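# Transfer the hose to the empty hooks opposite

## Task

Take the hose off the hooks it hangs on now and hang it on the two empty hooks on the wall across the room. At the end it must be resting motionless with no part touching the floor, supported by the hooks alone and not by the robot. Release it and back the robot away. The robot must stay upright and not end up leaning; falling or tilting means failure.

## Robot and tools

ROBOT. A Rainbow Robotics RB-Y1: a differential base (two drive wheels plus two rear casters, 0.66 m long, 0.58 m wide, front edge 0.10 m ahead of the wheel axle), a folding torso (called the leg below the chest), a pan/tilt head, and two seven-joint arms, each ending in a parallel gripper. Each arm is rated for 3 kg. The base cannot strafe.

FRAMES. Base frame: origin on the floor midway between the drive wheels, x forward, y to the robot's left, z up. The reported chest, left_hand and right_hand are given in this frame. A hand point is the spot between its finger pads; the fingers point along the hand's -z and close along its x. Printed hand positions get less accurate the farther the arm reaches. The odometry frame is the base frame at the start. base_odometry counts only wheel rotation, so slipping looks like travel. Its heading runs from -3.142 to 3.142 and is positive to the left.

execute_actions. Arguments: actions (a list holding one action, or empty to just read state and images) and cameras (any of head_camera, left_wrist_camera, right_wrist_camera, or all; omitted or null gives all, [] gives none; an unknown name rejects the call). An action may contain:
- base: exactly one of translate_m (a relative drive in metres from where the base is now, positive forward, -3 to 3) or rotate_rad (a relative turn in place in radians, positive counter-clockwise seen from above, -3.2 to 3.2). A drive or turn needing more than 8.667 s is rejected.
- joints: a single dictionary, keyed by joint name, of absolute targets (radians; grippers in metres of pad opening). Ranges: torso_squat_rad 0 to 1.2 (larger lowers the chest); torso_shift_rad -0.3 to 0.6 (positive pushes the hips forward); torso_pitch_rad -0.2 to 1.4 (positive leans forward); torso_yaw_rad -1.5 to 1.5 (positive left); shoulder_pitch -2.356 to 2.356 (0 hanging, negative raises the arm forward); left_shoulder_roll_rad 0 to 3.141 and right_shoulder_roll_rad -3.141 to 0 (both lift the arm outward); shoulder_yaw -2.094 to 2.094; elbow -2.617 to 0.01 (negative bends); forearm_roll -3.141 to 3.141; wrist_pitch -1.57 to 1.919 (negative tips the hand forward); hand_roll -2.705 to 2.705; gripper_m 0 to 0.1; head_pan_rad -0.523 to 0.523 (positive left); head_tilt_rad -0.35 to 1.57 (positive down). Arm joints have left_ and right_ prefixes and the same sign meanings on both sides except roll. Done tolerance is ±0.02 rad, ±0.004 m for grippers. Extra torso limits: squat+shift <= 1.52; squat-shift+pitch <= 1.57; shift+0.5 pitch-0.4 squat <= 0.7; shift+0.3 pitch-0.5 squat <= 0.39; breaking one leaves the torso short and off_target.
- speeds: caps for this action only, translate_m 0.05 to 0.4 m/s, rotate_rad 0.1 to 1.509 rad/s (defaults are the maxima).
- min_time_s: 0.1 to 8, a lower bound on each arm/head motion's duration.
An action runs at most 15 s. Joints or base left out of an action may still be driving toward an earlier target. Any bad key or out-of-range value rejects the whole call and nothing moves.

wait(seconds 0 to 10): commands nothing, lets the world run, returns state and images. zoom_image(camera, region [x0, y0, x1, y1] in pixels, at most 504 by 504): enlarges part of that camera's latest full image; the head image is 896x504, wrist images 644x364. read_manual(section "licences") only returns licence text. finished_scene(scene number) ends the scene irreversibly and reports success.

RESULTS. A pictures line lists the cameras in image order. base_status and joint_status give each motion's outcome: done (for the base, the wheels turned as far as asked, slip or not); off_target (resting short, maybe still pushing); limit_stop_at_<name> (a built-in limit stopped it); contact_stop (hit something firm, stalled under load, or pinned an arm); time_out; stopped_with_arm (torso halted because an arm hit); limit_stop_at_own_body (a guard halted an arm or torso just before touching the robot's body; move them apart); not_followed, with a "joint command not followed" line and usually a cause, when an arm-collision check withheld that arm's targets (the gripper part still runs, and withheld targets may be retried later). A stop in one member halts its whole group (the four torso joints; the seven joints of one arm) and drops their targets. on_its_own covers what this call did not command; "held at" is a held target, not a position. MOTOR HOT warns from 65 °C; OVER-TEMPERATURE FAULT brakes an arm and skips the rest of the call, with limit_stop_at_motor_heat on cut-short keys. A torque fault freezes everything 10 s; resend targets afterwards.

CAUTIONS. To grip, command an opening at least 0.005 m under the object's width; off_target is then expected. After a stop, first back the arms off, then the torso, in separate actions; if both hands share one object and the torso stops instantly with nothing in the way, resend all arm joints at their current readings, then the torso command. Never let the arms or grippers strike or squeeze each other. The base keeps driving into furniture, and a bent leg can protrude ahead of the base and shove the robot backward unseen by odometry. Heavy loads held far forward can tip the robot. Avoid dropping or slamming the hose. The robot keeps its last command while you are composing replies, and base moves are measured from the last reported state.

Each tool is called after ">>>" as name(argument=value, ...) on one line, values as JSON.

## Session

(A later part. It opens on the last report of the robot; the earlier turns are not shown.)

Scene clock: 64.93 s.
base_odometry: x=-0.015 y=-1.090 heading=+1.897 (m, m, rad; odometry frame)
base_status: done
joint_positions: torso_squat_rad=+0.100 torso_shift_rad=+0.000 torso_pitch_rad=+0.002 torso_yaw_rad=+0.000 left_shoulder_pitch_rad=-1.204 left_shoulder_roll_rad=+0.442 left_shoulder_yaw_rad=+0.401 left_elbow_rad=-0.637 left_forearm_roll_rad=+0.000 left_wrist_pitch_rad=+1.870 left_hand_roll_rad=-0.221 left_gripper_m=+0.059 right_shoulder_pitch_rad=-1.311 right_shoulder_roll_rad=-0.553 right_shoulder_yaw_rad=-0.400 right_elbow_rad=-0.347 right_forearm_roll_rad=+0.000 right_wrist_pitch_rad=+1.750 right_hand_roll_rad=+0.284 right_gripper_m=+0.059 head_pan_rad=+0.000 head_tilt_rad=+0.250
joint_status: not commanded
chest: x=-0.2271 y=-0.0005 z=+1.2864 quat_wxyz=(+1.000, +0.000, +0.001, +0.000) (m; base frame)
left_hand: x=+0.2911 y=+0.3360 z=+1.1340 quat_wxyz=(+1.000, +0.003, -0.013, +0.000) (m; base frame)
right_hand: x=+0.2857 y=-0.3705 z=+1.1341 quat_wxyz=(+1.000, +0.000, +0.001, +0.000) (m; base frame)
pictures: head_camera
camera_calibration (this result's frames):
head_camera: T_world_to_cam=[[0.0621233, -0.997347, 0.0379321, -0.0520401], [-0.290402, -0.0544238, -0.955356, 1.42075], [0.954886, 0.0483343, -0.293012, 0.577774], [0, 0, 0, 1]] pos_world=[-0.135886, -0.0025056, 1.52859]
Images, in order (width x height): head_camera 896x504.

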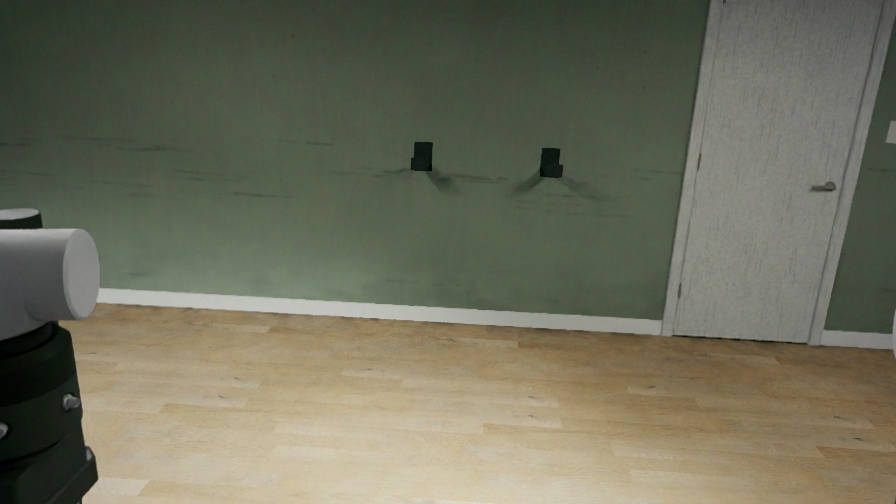

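>>> execute_actions(actions=[{"base": {"translate_m": 2.45}, "joints": {"head_tilt_rad": 0.45}}], cameras=["head_camera"])

Scene clock: 73.27 s.
base_odometry: x=-0.802 y=+1.230 heading=+1.898 (m, m, rad; odometry frame)
base_status: done
joint_positions: torso_squat_rad=+0.100 torso_shift_rad=+0.001 torso_pitch_rad=+0.002 torso_yaw_rad=+0.000 left_shoulder_pitch_rad=-1.204 left_shoulder_roll_rad=+0.442 left_shoulder_yaw_rad=+0.401 left_elbow_rad=-0.637 left_forearm_roll_rad=+0.000 left_wrist_pitch_rad=+1.870 left_hand_roll_rad=-0.221 left_gripper_m=+0.059 right_shoulder_pitch_rad=-1.311 right_shoulder_roll_rad=-0.553 right_shoulder_yaw_rad=-0.400 right_elbow_rad=-0.347 right_forearm_roll_rad=+0.000 right_wrist_pitch_rad=+1.750 right_hand_roll_rad=+0.284 right_gripper_m=+0.059 head_pan_rad=+0.000 head_tilt_rad=+0.450
joint_status: all done
chest: x=-0.2270 y=-0.0005 z=+1.2864 quat_wxyz=(+1.000, +0.000, +0.001, +0.000) (m; base frame)
left_hand: x=+0.2912 y=+0.3360 z=+1.1339 quat_wxyz=(+1.000, +0.003, -0.013, +0.000) (m; base frame)
right_hand: x=+0.2858 y=-0.3705 z=+1.1340 quat_wxyz=(+1.000, +0.000, +0.001, +0.000) (m; base frame)
pictures: head_camera
camera_calibration (this result's frames):
head_camera: T_world_to_cam=[[0.0684725, -0.997345, 0.0247928, -0.0312221], [-0.474549, -0.0544197, -0.878545, 1.26896], [0.877562, 0.0483908, -0.477015, 0.835285], [0, 0, 0, 1]] pos_world=[-0.128691, -0.00250272, 1.51406]
Images, in order (width x height): head_camera 896x504.

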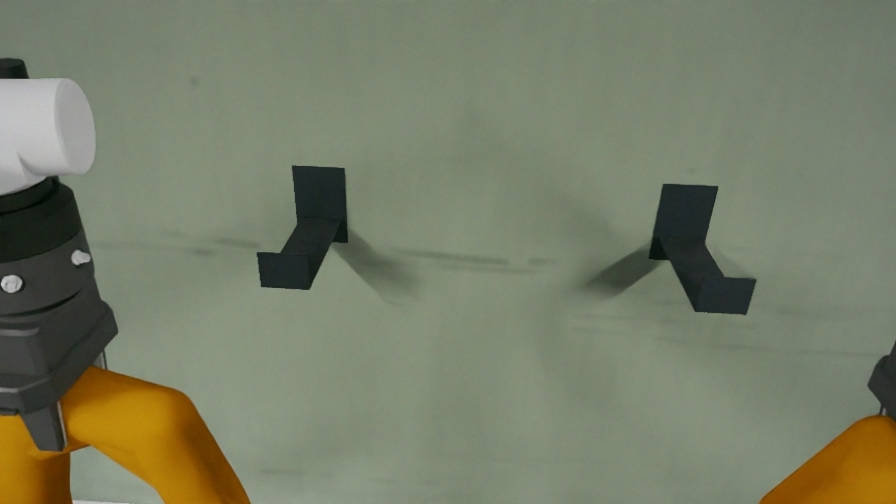

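>>> execute_actions(actions=[{"base": {"translate_m": 0.59}, "joints": {"head_tilt_rad": 0.9}, "speeds": {"translate_m": 0.25}}])

Scene clock: 78.13 s.
base_odometry: x=-0.991 y=+1.789 heading=+1.898 (m, m, rad; odometry frame)
base_status: done
joint_positions: torso_squat_rad=+0.100 torso_shift_rad=+0.001 torso_pitch_rad=+0.002 torso_yaw_rad=+0.000 left_shoulder_pitch_rad=-1.204 left_shoulder_roll_rad=+0.442 left_shoulder_yaw_rad=+0.401 left_elbow_rad=-0.637 left_forearm_roll_rad=+0.000 left_wrist_pitch_rad=+1.870 left_hand_roll_rad=-0.221 left_gripper_m=+0.059 right_shoulder_pitch_rad=-1.311 right_shoulder_roll_rad=-0.553 right_shoulder_yaw_rad=-0.400 right_elbow_rad=-0.347 right_forearm_roll_rad=+0.000 right_wrist_pitch_rad=+1.750 right_hand_roll_rad=+0.284 right_gripper_m=+0.059 head_pan_rad=+0.000 head_tilt_rad=+0.900
joint_status: all done
chest: x=-0.2270 y=-0.0005 z=+1.2864 quat_wxyz=(+1.000, +0.000, +0.001, +0.000) (m; base frame)
left_hand: x=+0.2912 y=+0.3360 z=+1.1340 quat_wxyz=(+1.000, +0.003, -0.013, +0.000) (m; base frame)
right_hand: x=+0.2857 y=-0.3705 z=+1.1340 quat_wxyz=(+1.000, +0.000, +0.001, +0.000) (m; base frame)
pictures: head_camera, left_wrist_camera, right_wrist_camera
camera_calibration (this result's frames):
head_camera: T_world_to_cam=[[0.0725371, -0.997337, -0.00753382, 0.0176671], [-0.809393, -0.0544507, -0.584737, 0.763673], [0.58277, 0.048513, -0.811188, 1.27176], [0, 0, 0, 1]] pos_world=[-0.124315, -0.00249436, 1.47832]
left_wrist_camera: T_world_to_cam=[[0.999721, -0.0220507, 0.00847015, -0.288594], [-0.022398, -0.770996, 0.636447, -0.424435], [-0.00750364, -0.636459, -0.771274, 1.17348], [0, 0, 0, 1]] pos_world=[0.287813, 0.413272, 1.17765]
right_wrist_camera: T_world_to_cam=[[-0.998586, 0.00330504, 0.0530542, 0.218293], [0.0357981, 0.779623, 0.625225, -0.392196], [-0.0392958, 0.626241, -0.778639, 1.21057], [0, 0, 0, 1]] pos_world=[0.279595, -0.453063, 1.17622]
Images, in order (width x height): head_camera 896x504, left_wrist_camera 644x364, right_wrist_camera 644x364.

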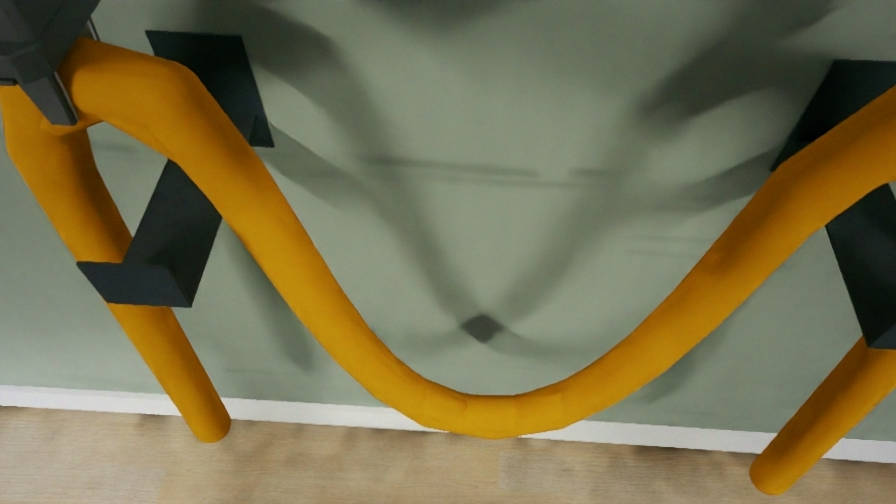

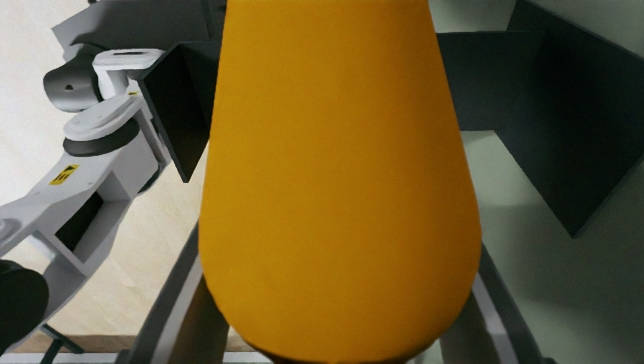

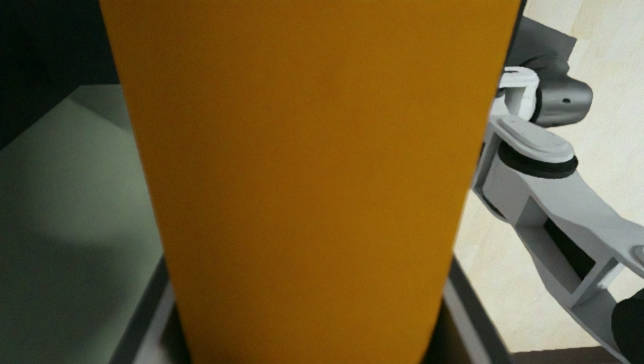

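>>> execute_actions(actions=[{"joints": {"torso_squat_rad": 0.62, "head_tilt_rad": 0.75, "head_pan_rad": -0.3}}])

Scene clock: 80.93 s.
base_odometry: x=-0.991 y=+1.789 heading=+1.898 (m, m, rad; odometry frame)
base_status: not commanded
joint_positions: torso_squat_rad=+0.620 torso_shift_rad=+0.000 torso_pitch_rad=+0.001 torso_yaw_rad=+0.000 left_shoulder_pitch_rad=-1.205 left_shoulder_roll_rad=+0.442 left_shoulder_yaw_rad=+0.401 left_elbow_rad=-0.637 left_forearm_roll_rad=+0.000 left_wrist_pitch_rad=+1.870 left_hand_roll_rad=-0.221 left_gripper_m=+0.059 right_shoulder_pitch_rad=-1.311 right_shoulder_roll_rad=-0.553 right_shoulder_yaw_rad=-0.400 right_elbow_rad=-0.347 right_forearm_roll_rad=+0.000 right_wrist_pitch_rad=+1.750 right_hand_roll_rad=+0.284 right_gripper_m=+0.059 head_pan_rad=-0.300 head_tilt_rad=+0.750
joint_status: all done
chest: x=-0.2273 y=-0.0005 z=+1.1596 quat_wxyz=(+1.000, +0.000, +0.001, +0.000) (m; base frame)
left_hand: x=+0.2911 y=+0.3360 z=+1.0077 quat_wxyz=(+1.000, +0.003, -0.014, +0.000) (m; base frame)
right_hand: x=+0.2855 y=-0.3705 z=+1.0076 quat_wxyz=(+1.000, +0.000, +0.001, +0.000) (m; base frame)
pictures: head_camera, left_wrist_camera, right_wrist_camera
camera_calibration (this result's frames):
head_camera: T_world_to_cam=[[-0.225182, -0.974309, 0.00386946, -0.0597175], [-0.696995, 0.158312, -0.699382, 0.868237], [0.680802, -0.160185, -0.714737, 1.05802], [0, 0, 0, 1]] pos_world=[-0.128594, -0.0261558, 1.36367]
left_wrist_camera: T_world_to_cam=[[0.999706, -0.0222871, 0.00956346, -0.288448], [-0.0232751, -0.770867, 0.63657, -0.344027], [-0.00681514, -0.636606, -0.771159, 1.07579], [0, 0, 0, 1]] pos_world=[0.287688, 0.413226, 1.05136]
right_wrist_camera: T_world_to_cam=[[-0.998622, 0.00346836, 0.0523608, 0.225546], [0.0354796, 0.779811, 0.625009, -0.312727], [-0.0386638, 0.626006, -0.778859, 1.11209], [0, 0, 0, 1]] pos_world=[0.279328, -0.45309, 1.04981]
Images, in order (width x height): head_camera 896x504, left_wrist_camera 644x364, right_wrist_camera 644x364.

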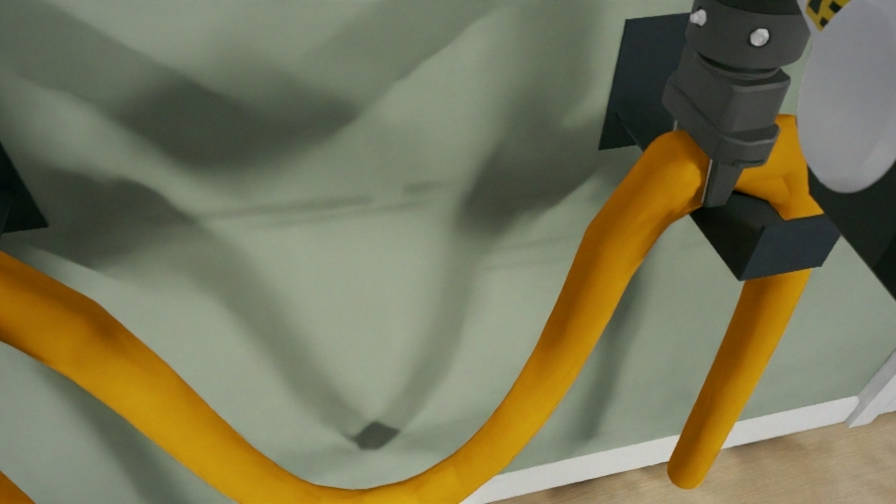

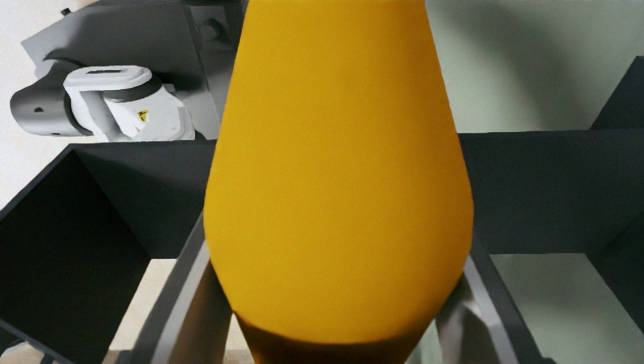

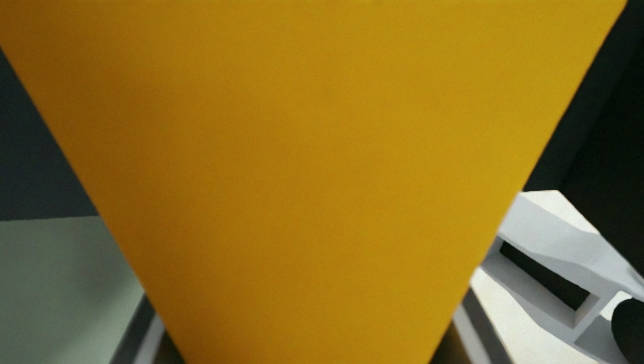

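>>> execute_actions(actions=[{"joints": {"torso_squat_rad": 0.635, "left_gripper_m": 0.095, "right_gripper_m": 0.095, "head_pan_rad": 0.0}}], cameras=["head_camera"])

>>> execute_actions(actions=[{"joints": {"torso_squat_rad": 0.3}}], cameras=[])

>>> execute_actions(actions=[{"base": {"translate_m": -0.7}, "joints": {"head_tilt_rad": 0.55}}], cameras=["head_camera"])

Scene clock: 82.33 s.
base_odometry: x=-0.991 y=+1.789 heading=+1.898 (m, m, rad; odometry frame)
base_status: not commanded
joint_positions: torso_squat_rad=+0.635 torso_shift_rad=+0.000 torso_pitch_rad=+0.001 torso_yaw_rad=+0.000 left_shoulder_pitch_rad=-1.205 left_shoulder_roll_rad=+0.442 left_shoulder_yaw_rad=+0.401 left_elbow_rad=-0.637 left_forearm_roll_rad=+0.000 left_wrist_pitch_rad=+1.870 left_hand_roll_rad=-0.221 left_gripper_m=+0.095 right_shoulder_pitch_rad=-1.311 right_shoulder_roll_rad=-0.553 right_shoulder_yaw_rad=-0.400 right_elbow_rad=-0.347 right_forearm_roll_rad=+0.000 right_wrist_pitch_rad=+1.750 right_hand_roll_rad=+0.284 right_gripper_m=+0.095 head_pan_rad=+0.000 head_tilt_rad=+0.750
joint_status: all done
chest: x=-0.2274 y=-0.0004 z=+1.1535 quat_wxyz=(+1.000, +0.000, +0.001, +0.000) (m; base frame)
left_hand: x=+0.2911 y=+0.3360 z=+1.0017 quat_wxyz=(+1.000, +0.003, -0.014, +0.000) (m; base frame)
right_hand: x=+0.2856 y=-0.3705 z=+1.0016 quat_wxyz=(+1.000, +0.000, +0.001, +0.000) (m; base frame)
pictures: head_camera
camera_calibration (this result's frames):
head_camera: T_world_to_cam=[[0.072671, -0.99735, 0.00343686, 0.00196194], [-0.712624, -0.0543349, -0.699439, 0.860677], [0.697772, 0.0483797, -0.714684, 1.05715], [0, 0, 0, 1]] pos_world=[-0.124454, -0.0024231, 1.35751]
Images, in order (width x height): head_camera 896x504.

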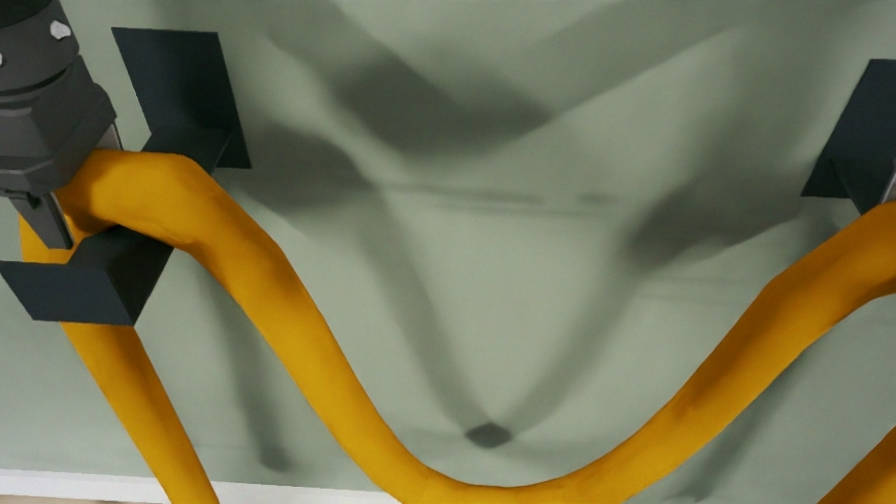

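Scene clock: 84.23 s.
base_odometry: x=-0.991 y=+1.789 heading=+1.898 (m, m, rad; odometry frame)
base_status: not commanded
joint_positions: torso_squat_rad=+0.300 torso_shift_rad=+0.000 torso_pitch_rad=+0.002 torso_yaw_rad=+0.000 left_shoulder_pitch_rad=-1.205 left_shoulder_roll_rad=+0.442 left_shoulder_yaw_rad=+0.401 left_elbow_rad=-0.637 left_forearm_roll_rad=+0.000 left_wrist_pitch_rad=+1.870 left_hand_roll_rad=-0.221 left_gripper_m=+0.095 right_shoulder_pitch_rad=-1.311 right_shoulder_roll_rad=-0.553 right_shoulder_yaw_rad=-0.400 right_elbow_rad=-0.347 right_forearm_roll_rad=+0.000 right_wrist_pitch_rad=+1.750 right_hand_roll_rad=+0.284 right_gripper_m=+0.095 head_pan_rad=+0.000 head_tilt_rad=+0.750
joint_status: all done
chest: x=-0.2272 y=-0.0005 z=+1.2587 quat_wxyz=(+1.000, +0.000, +0.001, +0.000) (m; base frame)
left_hand: x=+0.2913 y=+0.3359 z=+1.1068 quat_wxyz=(+1.000, +0.003, -0.014, +0.000) (m; base frame)
right_hand: x=+0.2857 y=-0.3705 z=+1.1067 quat_wxyz=(+1.000, +0.000, +0.001, +0.000) (m; base frame)
pictures: none
No camera images: the call's "cameras" was empty. Leave "cameras" out to get every camera's image.

Scene clock: 87.47 s.
base_odometry: x=-0.766 y=+1.126 heading=+1.898 (m, m, rad; odometry frame)
base_status: done
joint_positions: torso_squat_rad=+0.300 torso_shift_rad=+0.000 torso_pitch_rad=+0.001 torso_yaw_rad=+0.000 left_shoulder_pitch_rad=-1.205 left_shoulder_roll_rad=+0.442 left_shoulder_yaw_rad=+0.401 left_elbow_rad=-0.637 left_forearm_roll_rad=+0.000 left_wrist_pitch_rad=+1.870 left_hand_roll_rad=-0.221 left_gripper_m=+0.095 right_shoulder_pitch_rad=-1.311 right_shoulder_roll_rad=-0.553 right_shoulder_yaw_rad=-0.400 right_elbow_rad=-0.347 right_forearm_roll_rad=+0.000 right_wrist_pitch_rad=+1.750 right_hand_roll_rad=+0.284 right_gripper_m=+0.095 head_pan_rad=+0.000 head_tilt_rad=+0.550
joint_status: all done
chest: x=-0.2274 y=-0.0005 z=+1.2587 quat_wxyz=(+1.000, +0.000, +0.001, +0.000) (m; base frame)
left_hand: x=+0.2912 y=+0.3359 z=+1.1070 quat_wxyz=(+1.000, +0.003, -0.014, +0.000) (m; base frame)
right_hand: x=+0.2856 y=-0.3705 z=+1.1069 quat_wxyz=(+1.000, +0.000, +0.001, +0.000) (m; base frame)
pictures: head_camera
camera_calibration (this result's frames):
head_camera: T_world_to_cam=[[0.0704832, -0.997353, 0.0178564, -0.0199507], [-0.55943, -0.0543431, -0.827094, 1.15186], [0.825876, 0.0483069, -0.561779, 0.93555], [0, 0, 0, 1]] pos_world=[-0.126855, -0.0024955, 1.47863]
Images, in order (width x height): head_camera 896x504.

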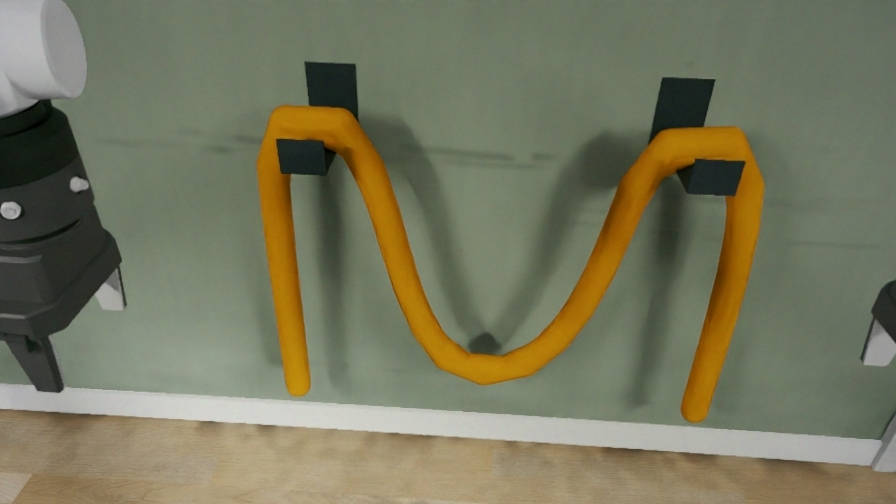

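>>> wait(seconds=4)

Scene clock: 91.70 s.
base_odometry: x=-0.766 y=+1.126 heading=+1.898 (m, m, rad; odometry frame)
base_status: done
joint_positions: torso_squat_rad=+0.300 torso_shift_rad=+0.000 torso_pitch_rad=+0.001 torso_yaw_rad=+0.000 left_shoulder_pitch_rad=-1.205 left_shoulder_roll_rad=+0.442 left_shoulder_yaw_rad=+0.401 left_elbow_rad=-0.637 left_forearm_roll_rad=+0.000 left_wrist_pitch_rad=+1.870 left_hand_roll_rad=-0.221 left_gripper_m=+0.095 right_shoulder_pitch_rad=-1.311 right_shoulder_roll_rad=-0.553 right_shoulder_yaw_rad=-0.400 right_elbow_rad=-0.347 right_forearm_roll_rad=+0.000 right_wrist_pitch_rad=+1.750 right_hand_roll_rad=+0.284 right_gripper_m=+0.095 head_pan_rad=+0.000 head_tilt_rad=+0.550
joint_status: all done
chest: x=-0.2273 y=-0.0005 z=+1.2587 quat_wxyz=(+1.000, +0.000, +0.001, +0.000) (m; base frame)
left_hand: x=+0.2912 y=+0.3359 z=+1.1070 quat_wxyz=(+1.000, +0.003, -0.014, +0.000) (m; base frame)
right_hand: x=+0.2856 y=-0.3705 z=+1.1069 quat_wxyz=(+1.000, +0.000, +0.001, +0.000) (m; base frame)
wait: 4.00 s; at rest by 0.03 s
pictures: head_camera, left_wrist_camera, right_wrist_camera
camera_calibration (this result's frames):
head_camera: T_world_to_cam=[[0.0704834, -0.997353, 0.0178559, -0.0199507], [-0.559438, -0.0543433, -0.827089, 1.15186], [0.82587, 0.0483067, -0.561787, 0.935552], [0, 0, 0, 1]] pos_world=[-0.126844, -0.00249541, 1.47863]
left_wrist_camera: T_world_to_cam=[[0.999699, -0.0223561, 0.0101534, -0.290155], [-0.0237048, -0.770955, 0.636448, -0.406988], [-0.00640064, -0.636497, -0.771253, 1.15223], [0, 0, 0, 1]] pos_world=[0.287795, 0.413133, 1.15063]
right_wrist_camera: T_world_to_cam=[[-0.998656, 0.00337118, 0.0517269, 0.22117], [0.0350111, 0.779745, 0.625117, -0.374795], [-0.0382264, 0.626088, -0.778815, 1.18929], [0, 0, 0, 1]] pos_world=[0.279457, -0.453104, 1.14909]
Images, in order (width x height): head_camera 896x504, left_wrist_camera 644x364, right_wrist_camera 644x364.

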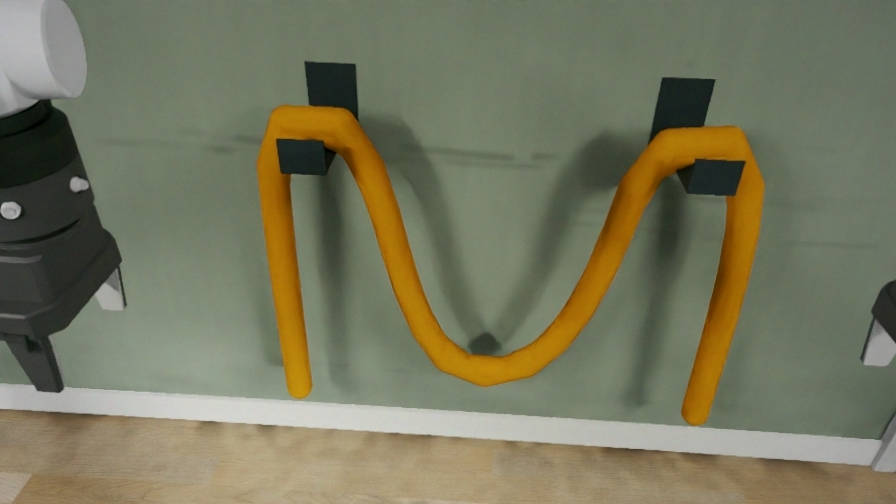

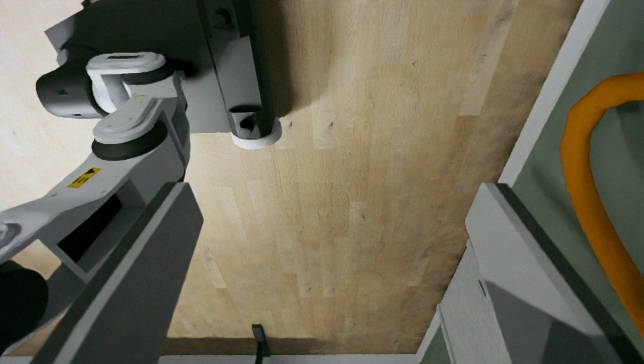

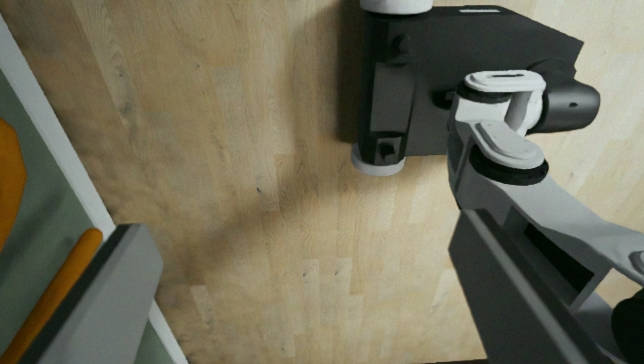

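>>> finished_scene(scene=1)

The scene is finished: the task was done.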